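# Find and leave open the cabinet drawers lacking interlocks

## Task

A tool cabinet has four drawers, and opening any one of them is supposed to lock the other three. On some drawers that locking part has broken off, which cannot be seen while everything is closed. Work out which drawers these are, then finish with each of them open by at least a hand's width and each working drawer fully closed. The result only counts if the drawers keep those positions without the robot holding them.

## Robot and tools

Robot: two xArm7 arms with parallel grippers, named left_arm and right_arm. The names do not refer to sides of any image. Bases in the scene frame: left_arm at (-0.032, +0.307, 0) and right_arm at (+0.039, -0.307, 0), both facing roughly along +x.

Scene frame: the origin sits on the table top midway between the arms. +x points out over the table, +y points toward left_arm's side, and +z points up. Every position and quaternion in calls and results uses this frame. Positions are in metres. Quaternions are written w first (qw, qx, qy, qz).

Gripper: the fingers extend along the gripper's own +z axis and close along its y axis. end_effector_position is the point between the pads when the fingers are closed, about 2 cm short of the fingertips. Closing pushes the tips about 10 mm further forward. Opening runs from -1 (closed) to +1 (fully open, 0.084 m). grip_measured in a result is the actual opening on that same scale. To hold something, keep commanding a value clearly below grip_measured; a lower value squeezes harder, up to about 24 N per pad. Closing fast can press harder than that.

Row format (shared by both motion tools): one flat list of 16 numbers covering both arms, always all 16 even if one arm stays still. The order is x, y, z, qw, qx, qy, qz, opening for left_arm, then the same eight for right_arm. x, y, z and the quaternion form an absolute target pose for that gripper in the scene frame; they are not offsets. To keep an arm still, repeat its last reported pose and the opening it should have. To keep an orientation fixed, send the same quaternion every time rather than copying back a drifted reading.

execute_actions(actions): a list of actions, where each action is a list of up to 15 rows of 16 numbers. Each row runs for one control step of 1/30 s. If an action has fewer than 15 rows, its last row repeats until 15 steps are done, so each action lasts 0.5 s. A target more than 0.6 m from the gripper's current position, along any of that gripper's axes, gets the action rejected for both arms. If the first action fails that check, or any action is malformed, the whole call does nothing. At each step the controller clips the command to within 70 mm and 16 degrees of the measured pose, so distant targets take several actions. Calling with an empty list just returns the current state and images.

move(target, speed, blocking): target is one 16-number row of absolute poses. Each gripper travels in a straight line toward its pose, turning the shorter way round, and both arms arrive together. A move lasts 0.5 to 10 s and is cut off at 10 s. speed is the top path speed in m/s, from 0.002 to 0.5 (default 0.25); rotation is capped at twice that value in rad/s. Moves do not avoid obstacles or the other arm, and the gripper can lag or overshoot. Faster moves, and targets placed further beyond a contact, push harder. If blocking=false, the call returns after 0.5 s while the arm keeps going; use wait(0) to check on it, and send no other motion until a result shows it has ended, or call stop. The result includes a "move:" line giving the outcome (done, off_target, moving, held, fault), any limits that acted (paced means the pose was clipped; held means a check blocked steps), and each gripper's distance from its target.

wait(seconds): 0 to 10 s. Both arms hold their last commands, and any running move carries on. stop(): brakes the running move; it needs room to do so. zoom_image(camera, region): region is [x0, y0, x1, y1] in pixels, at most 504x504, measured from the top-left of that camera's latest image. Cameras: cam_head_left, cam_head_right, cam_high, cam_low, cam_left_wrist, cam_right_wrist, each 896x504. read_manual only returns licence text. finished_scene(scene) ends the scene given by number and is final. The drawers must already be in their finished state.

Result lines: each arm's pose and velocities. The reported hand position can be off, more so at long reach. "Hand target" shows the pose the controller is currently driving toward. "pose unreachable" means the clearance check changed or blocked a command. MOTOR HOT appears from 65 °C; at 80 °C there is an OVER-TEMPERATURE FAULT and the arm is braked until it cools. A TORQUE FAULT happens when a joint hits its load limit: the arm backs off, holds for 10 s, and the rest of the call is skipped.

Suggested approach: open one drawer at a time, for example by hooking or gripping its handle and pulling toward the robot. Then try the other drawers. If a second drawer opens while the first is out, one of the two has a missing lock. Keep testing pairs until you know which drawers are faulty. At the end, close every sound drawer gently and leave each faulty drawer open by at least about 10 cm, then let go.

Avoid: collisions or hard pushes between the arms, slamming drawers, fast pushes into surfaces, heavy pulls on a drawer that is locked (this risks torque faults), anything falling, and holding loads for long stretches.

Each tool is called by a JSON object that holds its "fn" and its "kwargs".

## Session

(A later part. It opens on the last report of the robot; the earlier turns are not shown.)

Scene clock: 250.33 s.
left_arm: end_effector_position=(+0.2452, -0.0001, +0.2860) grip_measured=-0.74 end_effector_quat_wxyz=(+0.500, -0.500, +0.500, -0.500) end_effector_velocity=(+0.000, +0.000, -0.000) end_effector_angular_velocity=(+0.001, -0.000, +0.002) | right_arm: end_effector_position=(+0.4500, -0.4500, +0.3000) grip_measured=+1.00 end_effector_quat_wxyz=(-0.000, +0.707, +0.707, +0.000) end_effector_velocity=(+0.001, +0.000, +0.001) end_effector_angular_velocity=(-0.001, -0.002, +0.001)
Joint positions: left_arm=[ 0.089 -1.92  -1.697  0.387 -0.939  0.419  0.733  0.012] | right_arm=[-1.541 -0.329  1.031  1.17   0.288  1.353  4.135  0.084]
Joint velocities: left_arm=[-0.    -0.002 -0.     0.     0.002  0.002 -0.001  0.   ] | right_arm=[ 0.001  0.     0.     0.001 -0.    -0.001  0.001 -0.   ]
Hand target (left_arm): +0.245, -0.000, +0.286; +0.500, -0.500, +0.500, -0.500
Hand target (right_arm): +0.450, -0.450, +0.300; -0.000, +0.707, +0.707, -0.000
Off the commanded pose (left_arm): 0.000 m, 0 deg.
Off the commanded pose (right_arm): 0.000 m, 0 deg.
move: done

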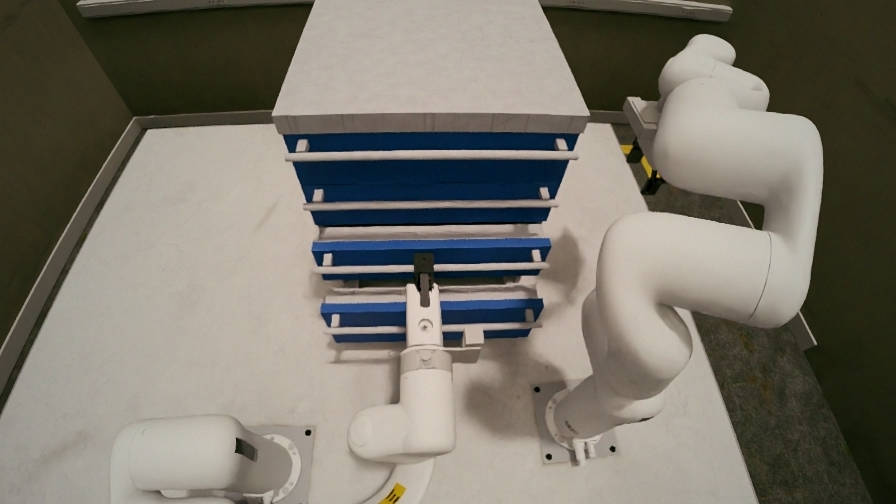

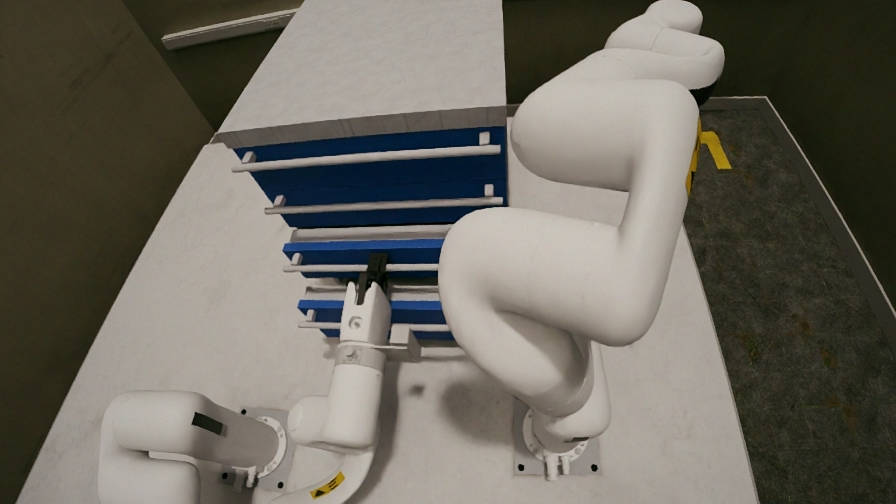

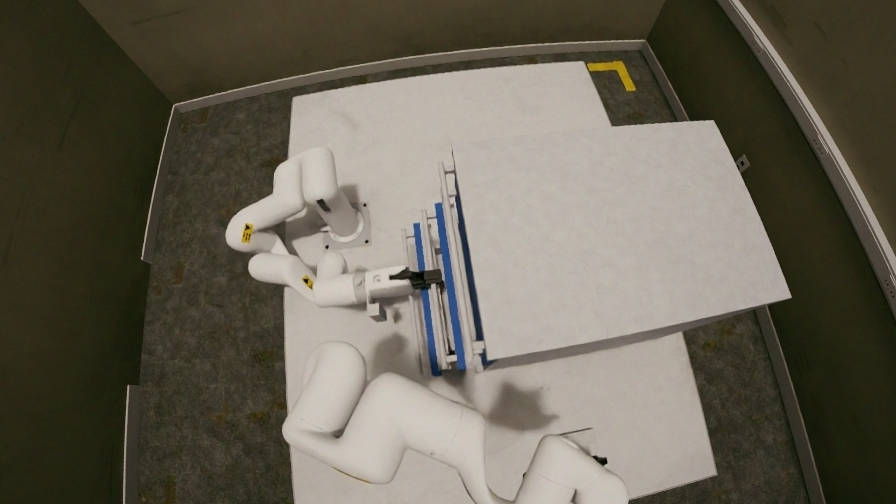

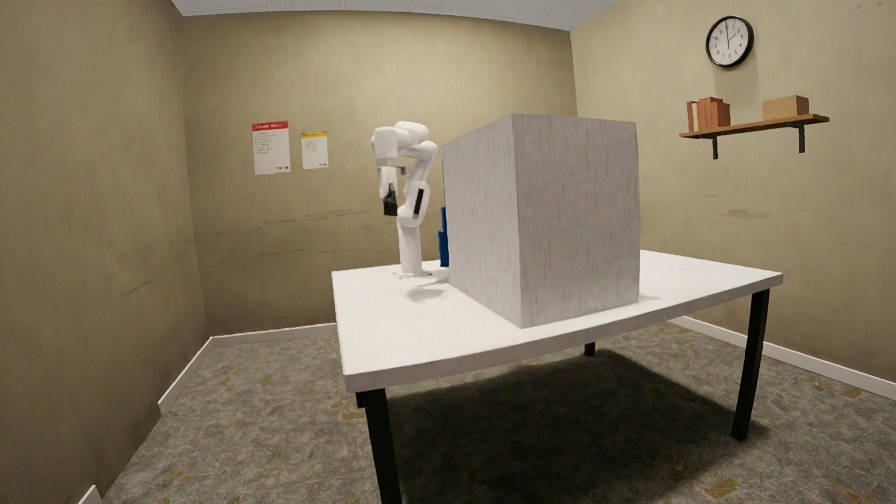

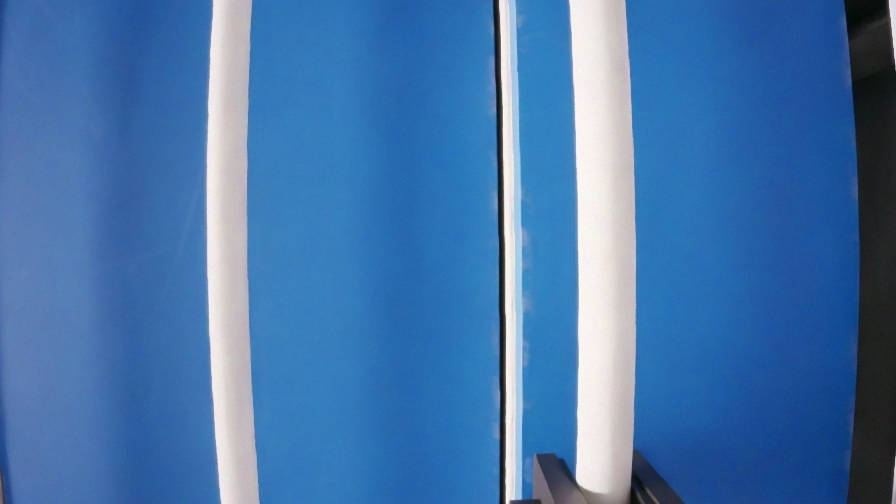

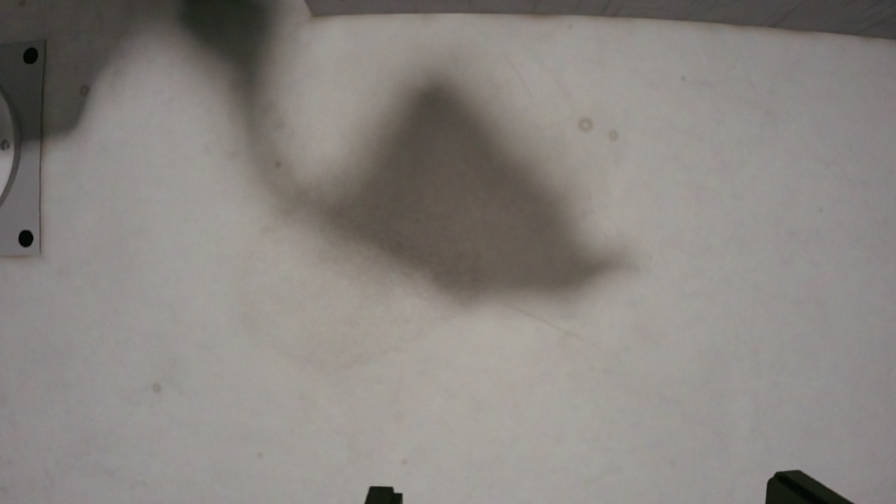

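Free. Pull it out fully to match.

{"fn": "move", "kwargs": {"target": [0.18,0.0,0.286,-0.5,0.5,-0.5,0.5,-1, 0.45,-0.45,0.30,0,0.707,0.707,0,1], "speed": 0.08}}

{"fn": "zoom_image", "kwargs": {"camera": "cam_head_left", "region": [300, 180, 570, 330]}}

Scene clock: 255.40 s.
left_arm: end_effector_position=(+0.1804, -0.0003, +0.2859) grip_measured=-0.74 end_effector_quat_wxyz=(+0.500, -0.500, +0.500, -0.500) end_effector_velocity=(-0.000, +0.000, -0.000) end_effector_angular_velocity=(+0.001, -0.001, +0.001) | right_arm: end_effector_position=(+0.4500, -0.4500, +0.3000) grip_measured=+1.00 end_effector_quat_wxyz=(+0.000, +0.707, +0.707, -0.000) end_effector_velocity=(-0.000, +0.000, +0.000) end_effector_angular_velocity=(+0.001, +0.001, -0.001)
Joint positions: left_arm=[-0.186 -2.014 -1.677  0.371 -0.764  0.689  0.612  0.012] | right_arm=[-1.541 -0.329  1.031  1.17   0.288  1.353  4.135  0.084]
Joint velocities: left_arm=[-0.002 -0.001 -0.     0.001  0.002  0.003 -0.001  0.   ] | right_arm=[-0.001  0.    -0.     0.001  0.     0.002  0.001 -0.   ]
Hand target (left_arm): +0.180, -0.000, +0.286; +0.500, -0.500, +0.500, -0.500
Hand target (right_arm): +0.450, -0.450, +0.300; -0.000, +0.707, +0.707, -0.000
Off the commanded pose (left_arm): 0.001 m, 0 deg.
Off the commanded pose (right_arm): 0.000 m, 0 deg.
move: done

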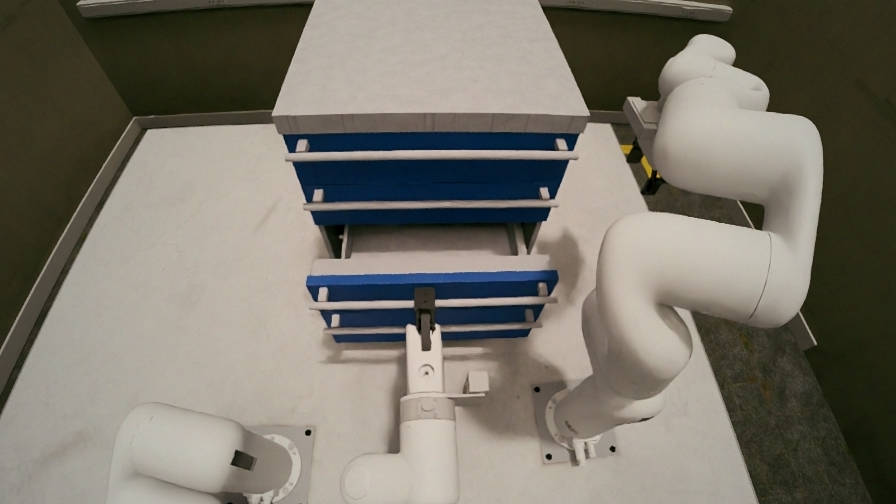

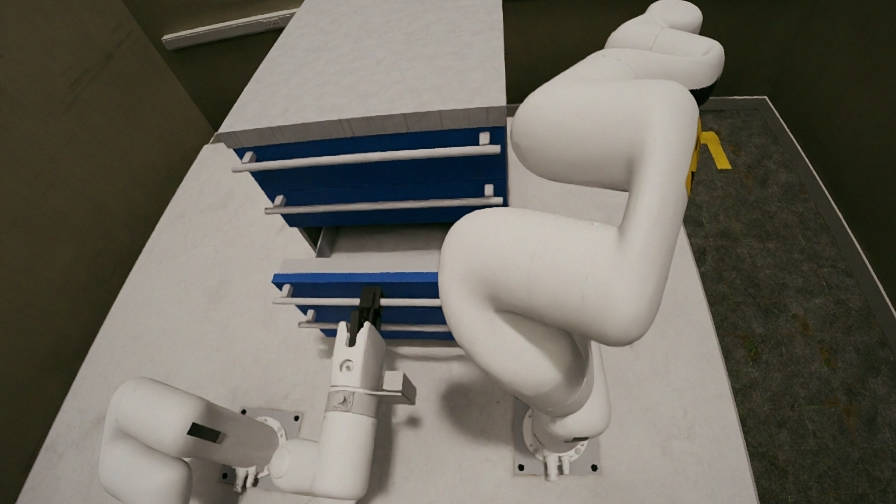

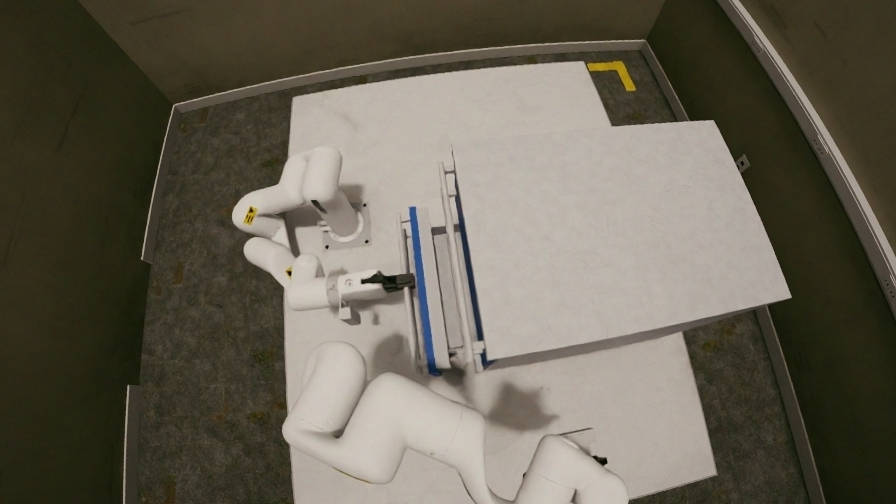

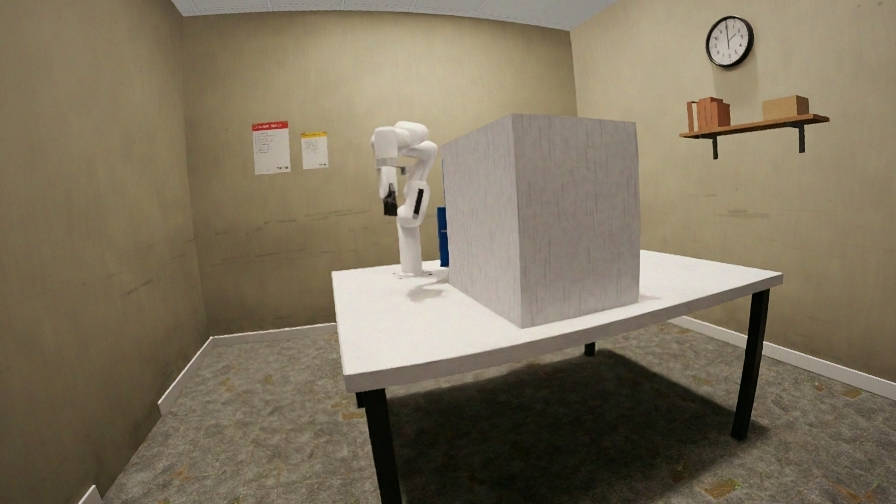

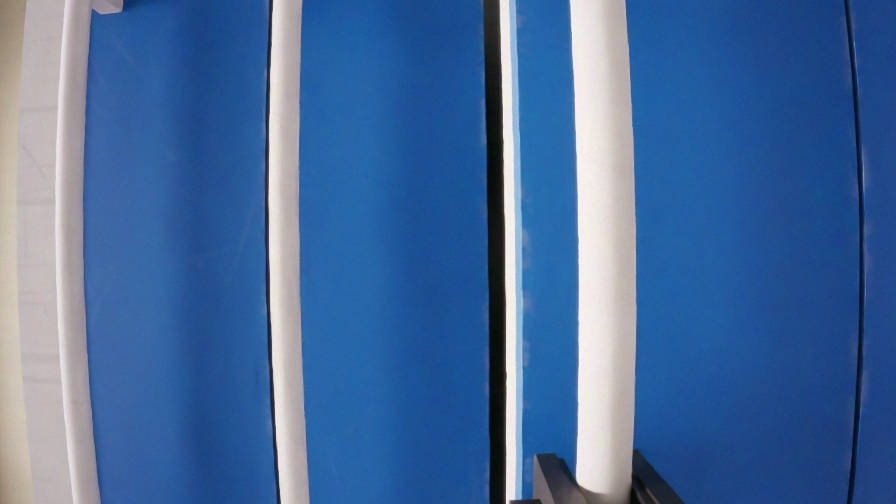

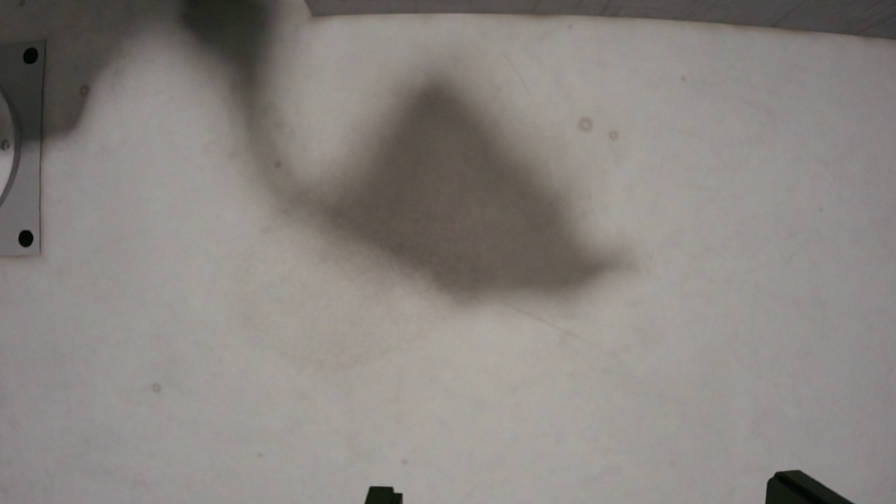

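Region (300, 180, 570, 330) of cam_head_left's 896x504 image, scaled by 1.867, with more detail than that image has.

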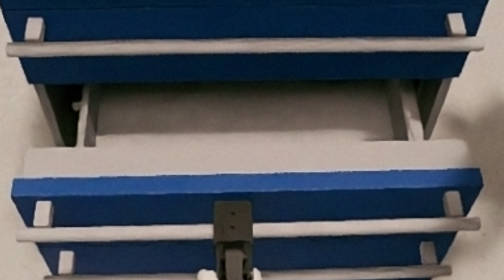

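{"fn": "zoom_image", "kwargs": {"camera": "cam_head_left", "region": [490, 210, 560, 270]}}

{"fn": "zoom_image", "kwargs": {"camera": "cam_head_left", "region": [310, 210, 380, 270]}}

Region (490, 210, 560, 270) of cam_head_left's 896x504 image, scaled by 7.200, with more detail than that image has; it fills the top 432 rows of this view, and the rest is white.

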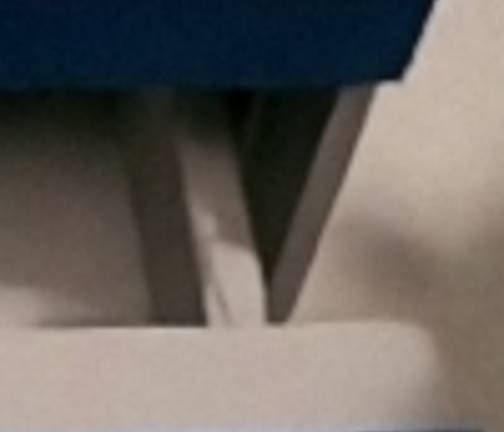

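Region (310, 210, 380, 270) of cam_head_left's 896x504 image, scaled by 7.200, with more detail than that image has; it fills the top 432 rows of this view, and the rest is white.

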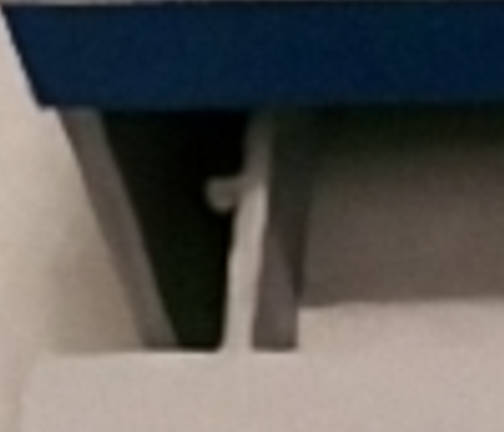

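{"fn": "execute_actions", "kwargs": {"actions": [[[0.18,0.0,0.286,-0.5,0.5,-0.5,0.5,0.0, 0.45,-0.45,0.30,0,0.707,0.707,0,1]],[[0.175,0.0,0.286,-0.5,0.5,-0.5,0.5,0.0, 0.45,-0.45,0.30,0,0.707,0.707,0,1],[0.170,0.0,0.286,-0.5,0.5,-0.5,0.5,0.0, 0.45,-0.45,0.30,0,0.707,0.707,0,1],[0.164,0.0,0.286,-0.5,0.5,-0.5,0.5,0.0, 0.45,-0.45,0.30,0,0.707,0.707,0,1],[0.158,0.0,0.286,-0.5,0.5,-0.5,0.5,0.0, 0.45,-0.45,0.30,0,0.707,0.707,0,1],[0.152,0.0,0.286,-0.5,0.5,-0.5,0.5,0.0, 0.45,-0.45,0.30,0,0.707,0.707,0,1],[0.146,0.0,0.286,-0.5,0.5,-0.5,0.5,0.0, 0.45,-0.45,0.30,0,0.707,0.707,0,1],[0.142,0.0,0.286,-0.5,0.5,-0.5,0.5,0.0, 0.45,-0.45,0.30,0,0.707,0.707,0,1],[0.142,0.0,0.286,-0.5,0.5,-0.5,0.5,0.0, 0.45,-0.45,0.30,0,0.707,0.707,0,1],[0.142,0.0,0.288,-0.5,0.5,-0.5,0.5,0.0, 0.45,-0.45,0.30,0,0.707,0.707,0,1],[0.142,0.0,0.292,-0.5,0.5,-0.5,0.5,0.0, 0.45,-0.45,0.30,0,0.707,0.707,0,1],[0.142,0.0,0.297,-0.5,0.5,-0.5,0.5,0.0, 0.45,-0.45,0.30,0,0.707,0.707,0,1],[0.142,0.0,0.303,-0.5,0.5,-0.5,0.5,0.0, 0.45,-0.45,0.30,0,0.707,0.707,0,1],[0.142,0.0,0.310,-0.5,0.5,-0.5,0.5,0.0, 0.45,-0.45,0.30,0,0.707,0.707,0,1],[0.142,0.0,0.317,-0.5,0.5,-0.5,0.5,0.0, 0.45,-0.45,0.30,0,0.707,0.707,0,1],[0.142,0.0,0.324,-0.5,0.5,-0.5,0.5,0.0, 0.45,-0.45,0.30,0,0.707,0.707,0,1]],[[0.142,0.0,0.331,-0.5,0.5,-0.5,0.5,0.0, 0.45,-0.45,0.30,0,0.707,0.707,0,1],[0.142,0.0,0.338,-0.5,0.5,-0.5,0.5,0.0, 0.45,-0.45,0.30,0,0.707,0.707,0,1],[0.142,0.0,0.345,-0.5,0.5,-0.5,0.5,0.0, 0.45,-0.45,0.30,0,0.707,0.707,0,1],[0.142,0.0,0.352,-0.5,0.5,-0.5,0.5,0.0, 0.45,-0.45,0.30,0,0.707,0.707,0,1],[0.142,0.0,0.359,-0.5,0.5,-0.5,0.5,0.0, 0.45,-0.45,0.30,0,0.707,0.707,0,1],[0.143,0.0,0.366,-0.5,0.5,-0.5,0.5,0.0, 0.45,-0.45,0.30,0,0.707,0.707,0,1],[0.146,0.0,0.373,-0.5,0.5,-0.5,0.5,0.0, 0.45,-0.45,0.30,0,0.707,0.707,0,1],[0.150,0.0,0.379,-0.5,0.5,-0.5,0.5,0.0, 0.45,-0.45,0.30,0,0.707,0.707,0,1],[0.155,0.0,0.383,-0.5,0.5,-0.5,0.5,0.0, 0.45,-0.45,0.30,0,0.707,0.707,0,1],[0.160,0.0,0.386,-0.5,0.5,-0.5,0.5,0.0, 0.45,-0.45,0.30,0,0.707,0.707,0,1]]]}}

{"fn": "move", "kwargs": {"target": [0.27,0.0,0.386,-0.5,0.5,-0.5,0.5,0.0, 0.45,-0.45,0.30,0,0.707,0.707,0,1], "speed": 0.2}}

Scene clock: 295.67 s.
left_arm: end_effector_position=(+0.1603, +0.0020, +0.3844) grip_measured=-0.01 end_effector_quat_wxyz=(+0.501, -0.502, +0.499, -0.499) end_effector_velocity=(+0.008, -0.026, +0.011) end_effector_angular_velocity=(+0.038, +0.014, -0.037) | right_arm: end_effector_position=(+0.4500, -0.4500, +0.3000) grip_measured=+1.00 end_effector_quat_wxyz=(+0.000, +0.707, +0.707, +0.000) end_effector_velocity=(-0.000, +0.001, -0.001) end_effector_angular_velocity=(+0.001, +0.001, +0.002)
Joint positions: left_arm=[-0.056 -1.969 -1.285  0.432 -0.573  0.706  0.789  0.044] | right_arm=[-1.541 -0.329  1.031  1.17   0.288  1.353  4.135  0.084]
Joint velocities: left_arm=[ 0.093  0.077  0.044  0.063 -0.012 -0.073  0.06   0.   ] | right_arm=[ 0.001  0.     0.    -0.001 -0.     0.    -0.001 -0.   ]
Hand target (left_arm): +0.160, -0.000, +0.386; +0.500, -0.500, +0.500, -0.500
Hand target (right_arm): +0.450, -0.450, +0.300; -0.000, +0.707, +0.707, +0.000
Off the commanded pose (left_arm): 0.003 m, 0 deg.
Off the commanded pose (right_arm): 0.000 m, 0 deg.

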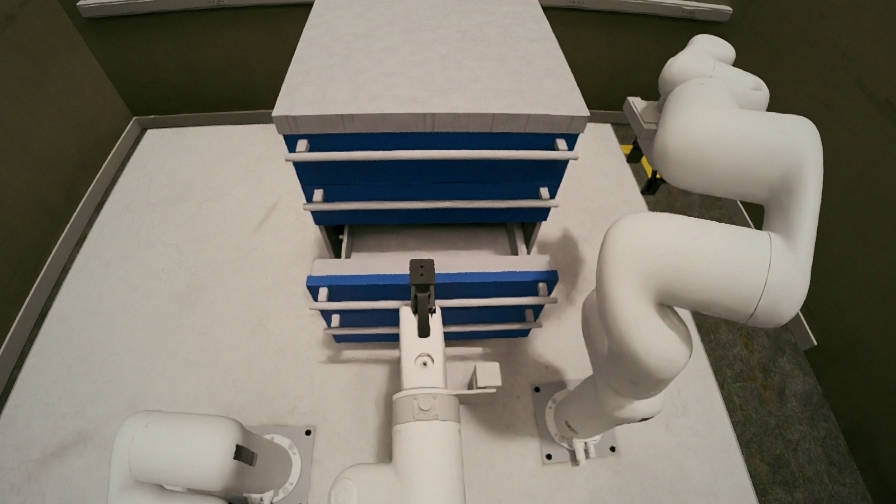

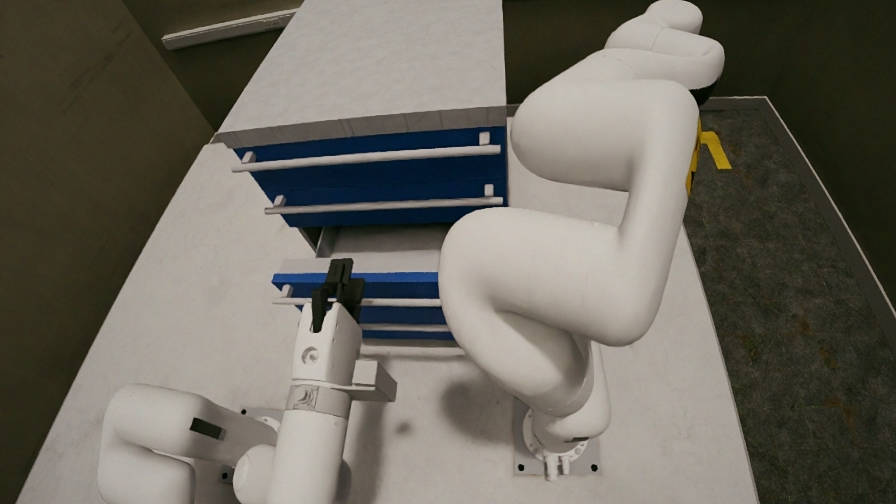

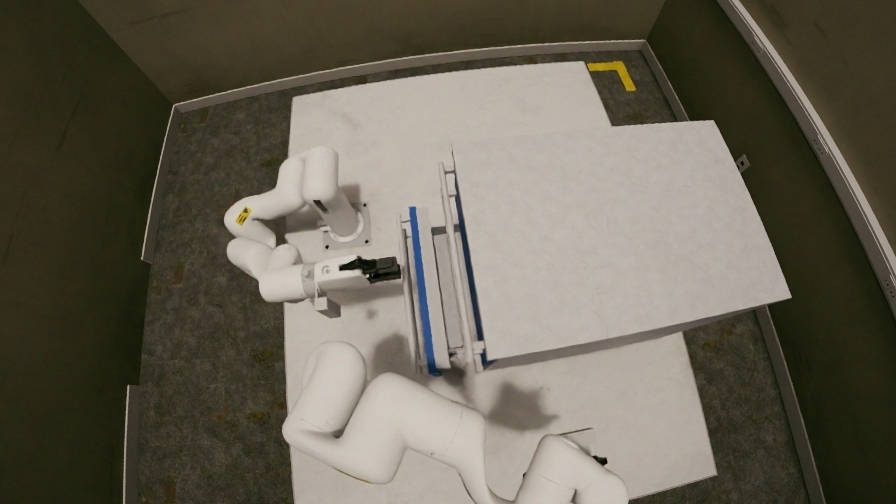

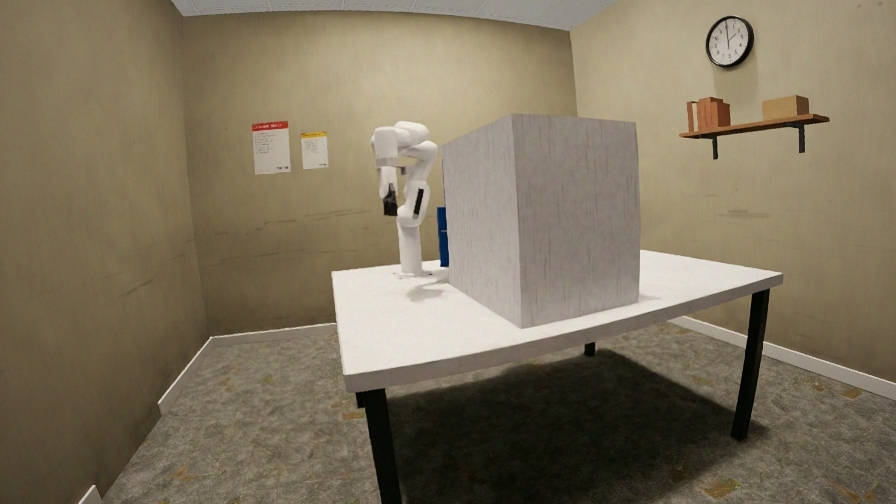

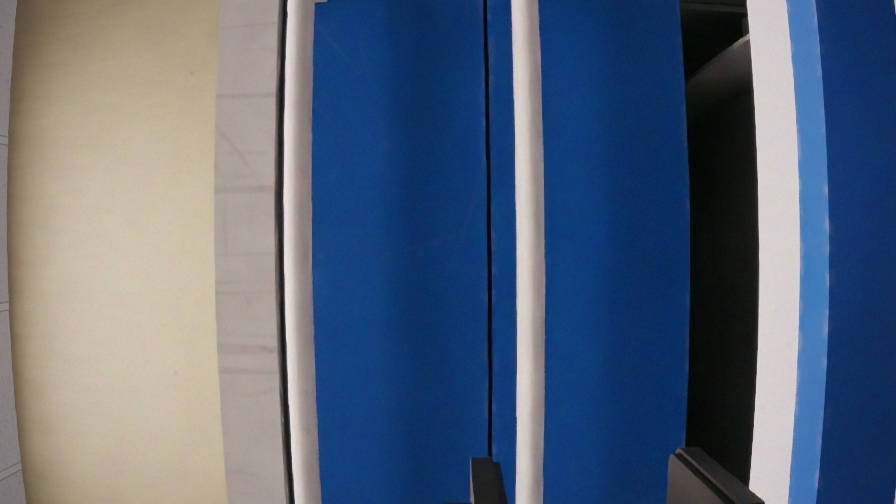

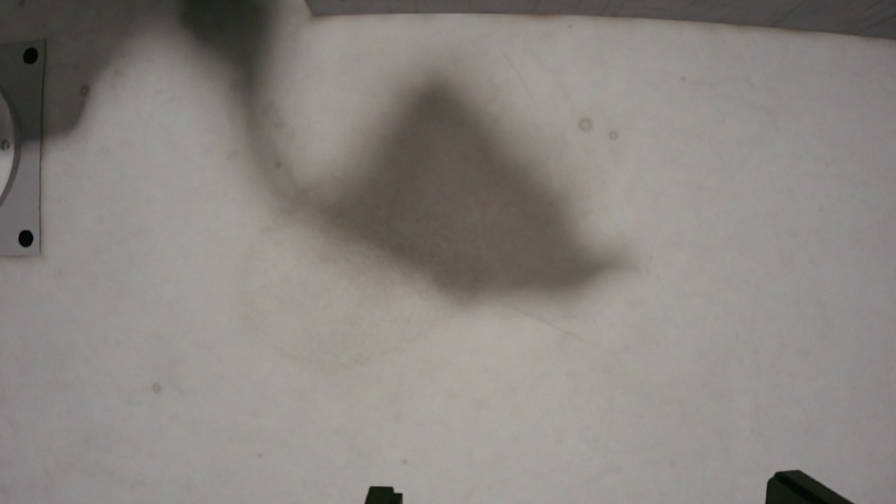

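Scene clock: 296.70 s.
left_arm: end_effector_position=(+0.2691, -0.0001, +0.3861) grip_measured=-0.01 end_effector_quat_wxyz=(+0.500, -0.499, +0.500, -0.500) end_effector_velocity=(+0.002, +0.003, -0.001) end_effector_angular_velocity=(-0.001, +0.002, +0.006) | right_arm: end_effector_position=(+0.4500, -0.4500, +0.3000) grip_measured=+1.00 end_effector_quat_wxyz=(-0.000, +0.707, +0.707, +0.000) end_effector_velocity=(+0.000, +0.000, +0.000) end_effector_angular_velocity=(-0.000, -0.001, +0.000)
Joint positions: left_arm=[ 0.299 -1.705 -1.347  0.453 -0.78   0.27   0.941  0.044] | right_arm=[-1.541 -0.329  1.031  1.17   0.288  1.353  4.135  0.084]
Joint velocities: left_arm=[ 0.005  0.003 -0.001 -0.002 -0.001 -0.002  0.001 -0.   ] | right_arm=[ 0.    -0.     0.    -0.     0.    -0.001  0.    -0.   ]
Hand target (left_arm): +0.270, +0.000, +0.386; +0.500, -0.500, +0.500, -0.500
Hand target (right_arm): +0.450, -0.450, +0.300; -0.000, +0.707, +0.707, +0.000
Off the commanded pose (left_arm): 0.001 m, 0 deg.
Off the commanded pose (right_arm): 0.000 m, 0 deg.
move: done

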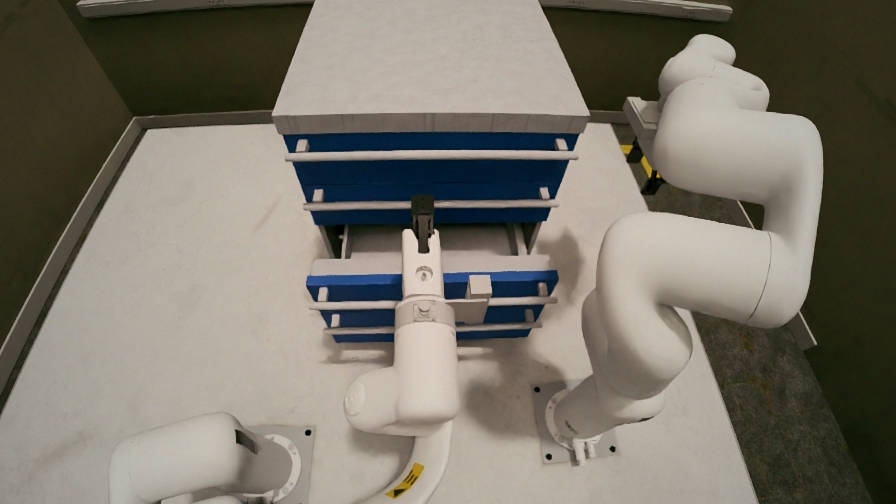

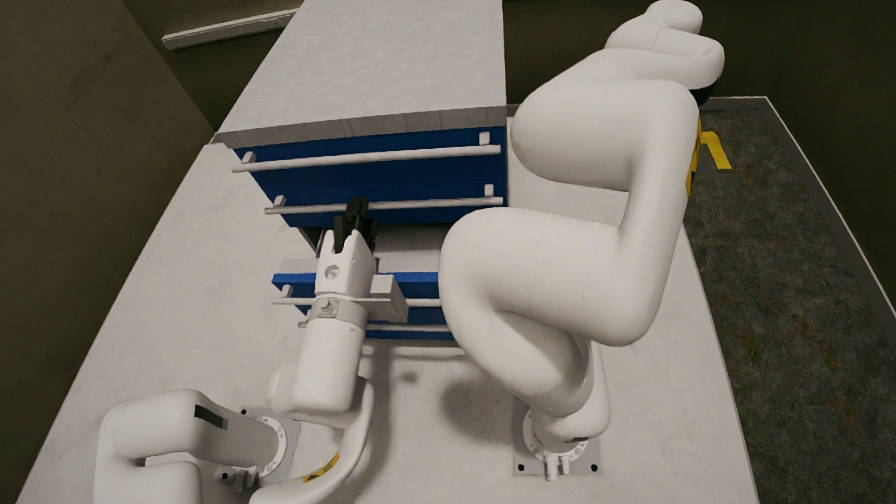

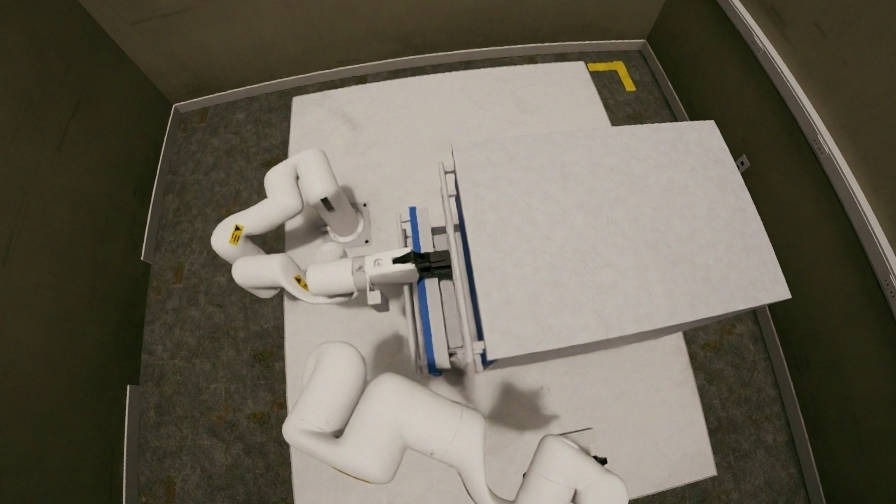

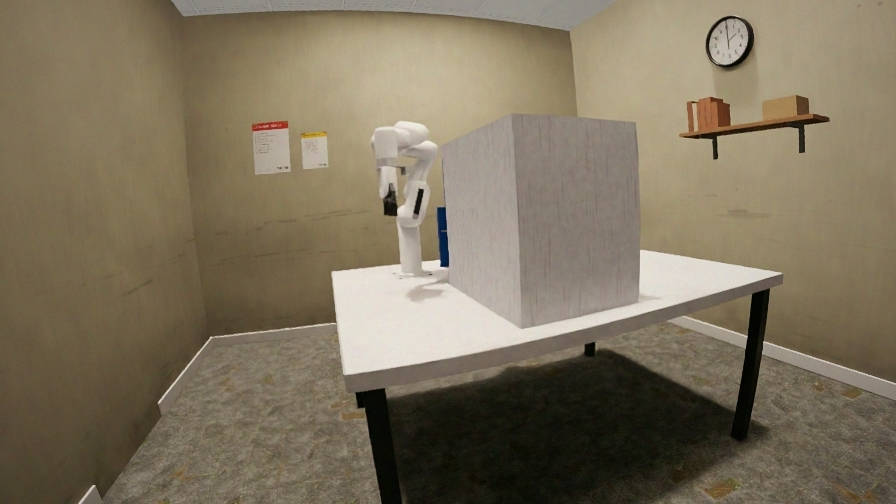

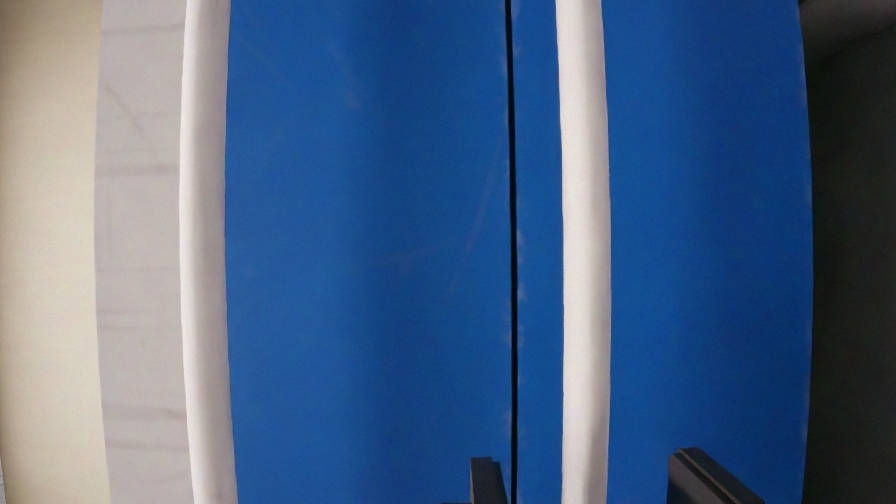

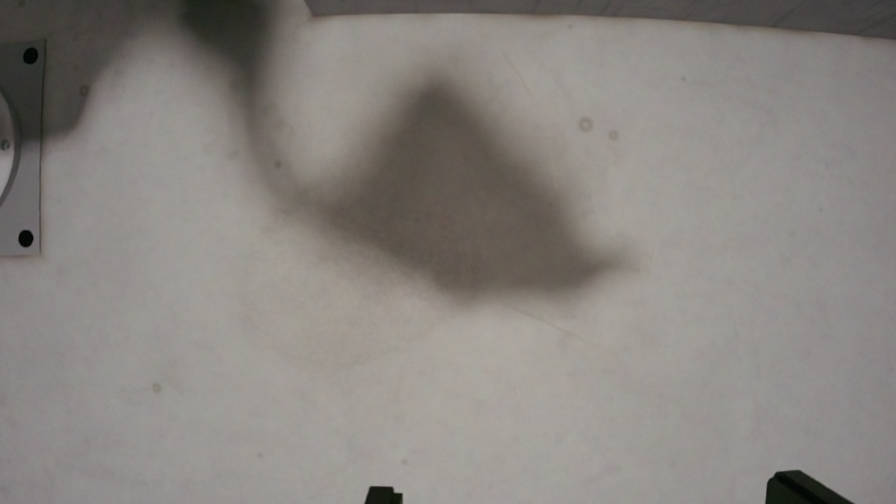

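{"fn": "execute_actions", "kwargs": {"actions": [[[0.273,0.0,0.385,-0.5,0.5,-0.5,0.5,0.0, 0.45,-0.45,0.30,0,0.707,0.707,0,1],[0.277,0.0,0.385,-0.5,0.5,-0.5,0.5,0.0, 0.45,-0.45,0.30,0,0.707,0.707,0,1],[0.282,0.0,0.385,-0.5,0.5,-0.5,0.5,0.0, 0.45,-0.45,0.30,0,0.707,0.707,0,1],[0.287,0.0,0.385,-0.5,0.5,-0.5,0.5,0.0, 0.45,-0.45,0.30,0,0.707,0.707,0,1],[0.292,0.0,0.385,-0.5,0.5,-0.5,0.5,0.0, 0.45,-0.45,0.30,0,0.707,0.707,0,1],[0.297,0.0,0.385,-0.5,0.5,-0.5,0.5,0.0, 0.45,-0.45,0.30,0,0.707,0.707,0,1]],[[0.297,0.0,0.385,-0.5,0.5,-0.5,0.5,-0.6, 0.45,-0.45,0.30,0,0.707,0.707,0,1]],[[0.297,0.0,0.385,-0.5,0.5,-0.5,0.5,-1, 0.45,-0.45,0.30,0,0.707,0.707,0,1]],[[0.296,0.0,0.385,-0.5,0.5,-0.5,0.5,-1, 0.45,-0.45,0.30,0,0.707,0.707,0,1],[0.295,0.0,0.385,-0.5,0.5,-0.5,0.5,-1, 0.45,-0.45,0.30,0,0.707,0.707,0,1],[0.294,0.0,0.385,-0.5,0.5,-0.5,0.5,-1, 0.45,-0.45,0.30,0,0.707,0.707,0,1],[0.293,0.0,0.385,-0.5,0.5,-0.5,0.5,-1, 0.45,-0.45,0.30,0,0.707,0.707,0,1],[0.292,0.0,0.385,-0.5,0.5,-0.5,0.5,-1, 0.45,-0.45,0.30,0,0.707,0.707,0,1],[0.291,0.0,0.385,-0.5,0.5,-0.5,0.5,-1, 0.45,-0.45,0.30,0,0.707,0.707,0,1],[0.290,0.0,0.385,-0.5,0.5,-0.5,0.5,-1, 0.45,-0.45,0.30,0,0.707,0.707,0,1],[0.289,0.0,0.385,-0.5,0.5,-0.5,0.5,-1, 0.45,-0.45,0.30,0,0.707,0.707,0,1],[0.288,0.0,0.385,-0.5,0.5,-0.5,0.5,-1, 0.45,-0.45,0.30,0,0.707,0.707,0,1]]]}}

Scene clock: 320.23 s.
left_arm: end_effector_position=(+0.2888, +0.0008, +0.3848) grip_measured=-0.74 end_effector_quat_wxyz=(+0.500, -0.501, +0.500, -0.499) end_effector_velocity=(-0.002, +0.000, +0.000) end_effector_angular_velocity=(-0.002, +0.001, -0.001) | right_arm: end_effector_position=(+0.4500, -0.4500, +0.3000) grip_measured=+1.00 end_effector_quat_wxyz=(+0.000, +0.707, +0.707, +0.000) end_effector_velocity=(+0.001, +0.000, +0.000) end_effector_angular_velocity=(-0.002, -0.002, +0.000)
Joint positions: left_arm=[ 0.367 -1.644 -1.363  0.471 -0.808  0.194  0.969  0.011] | right_arm=[-1.541 -0.329  1.031  1.17   0.288  1.353  4.135  0.084]
Joint velocities: left_arm=[-0.008 -0.005  0.003 -0.003  0.001  0.007 -0.002 -0.   ] | right_arm=[ 0.001 -0.     0.     0.001 -0.    -0.002  0.001  0.   ]
Hand target (left_arm): +0.288, -0.000, +0.385; +0.500, -0.500, +0.500, -0.500
Hand target (right_arm): +0.450, -0.450, +0.300; +0.000, +0.707, +0.707, +0.000
Off the commanded pose (left_arm): 0.001 m, 0 deg.
Off the commanded pose (right_arm): 0.000 m, 0 deg.

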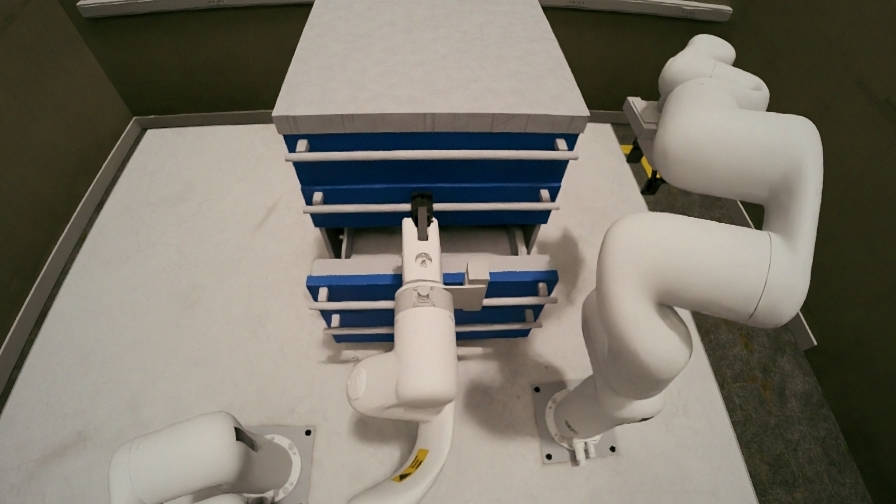

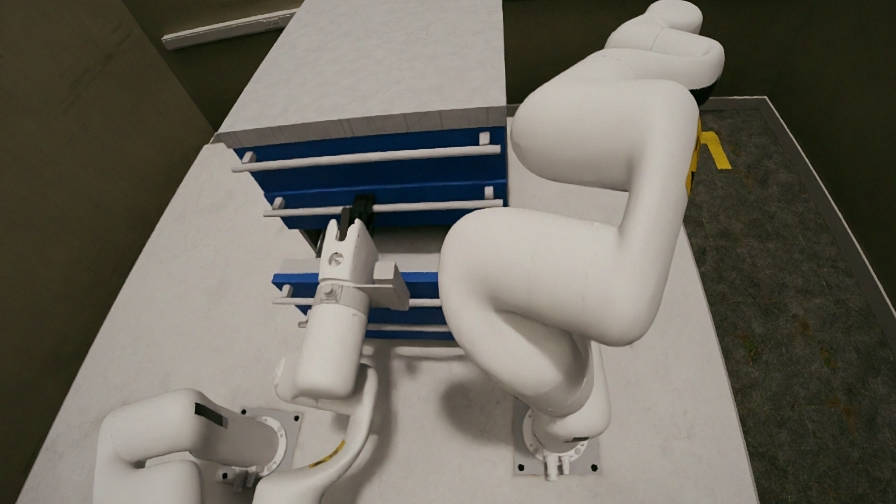

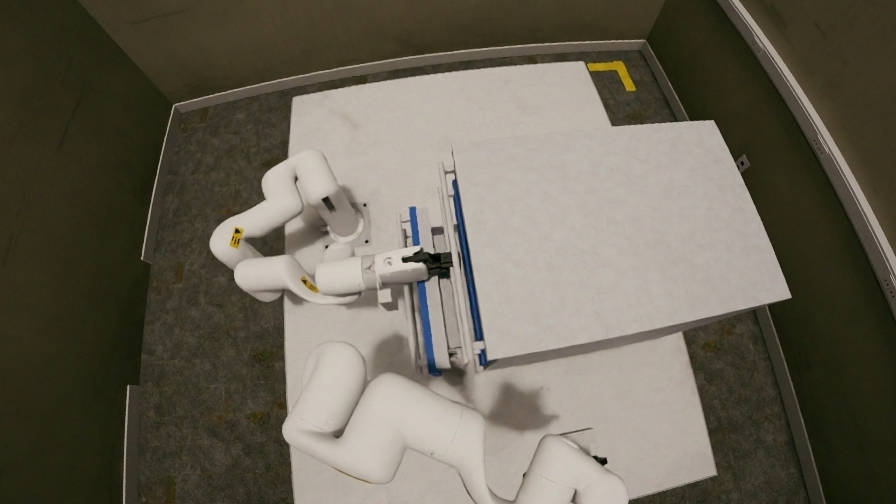

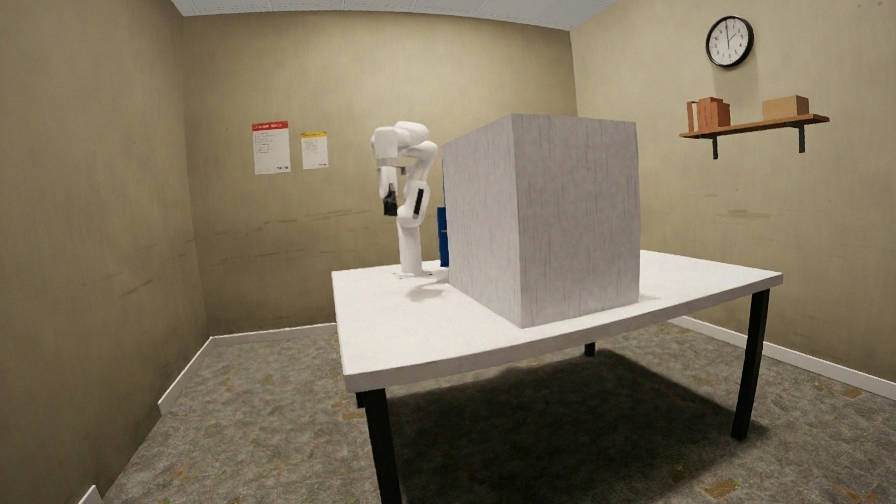

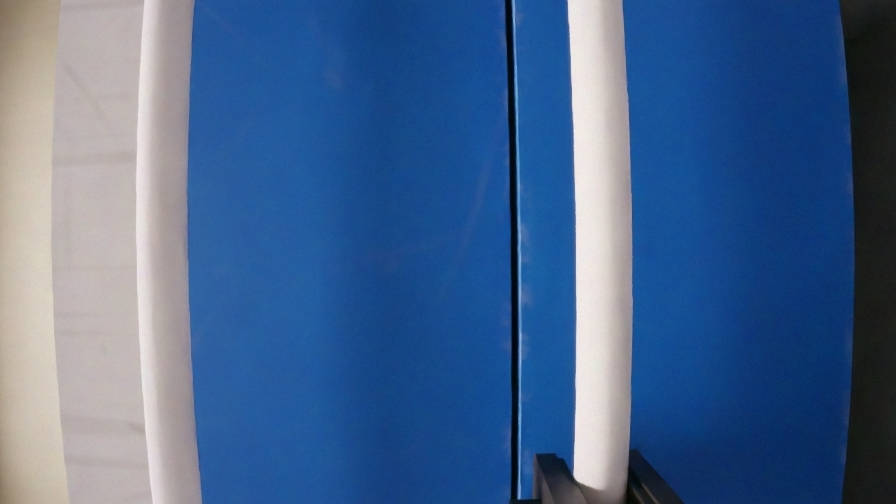

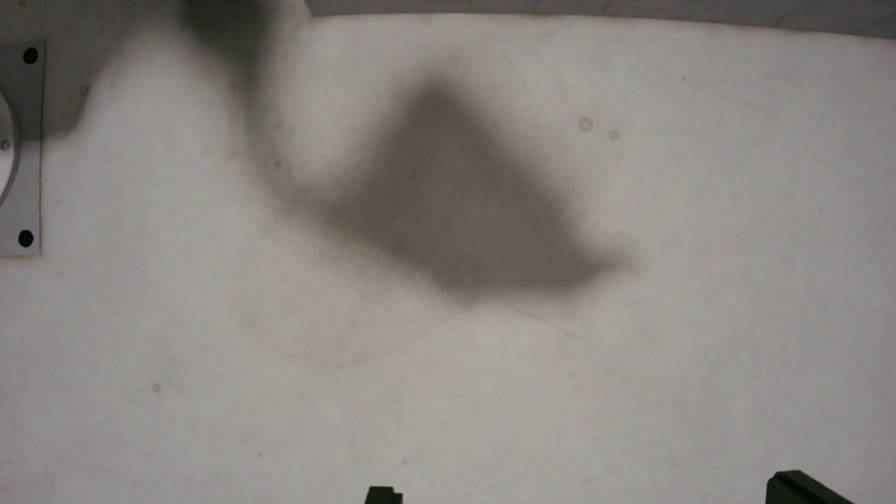

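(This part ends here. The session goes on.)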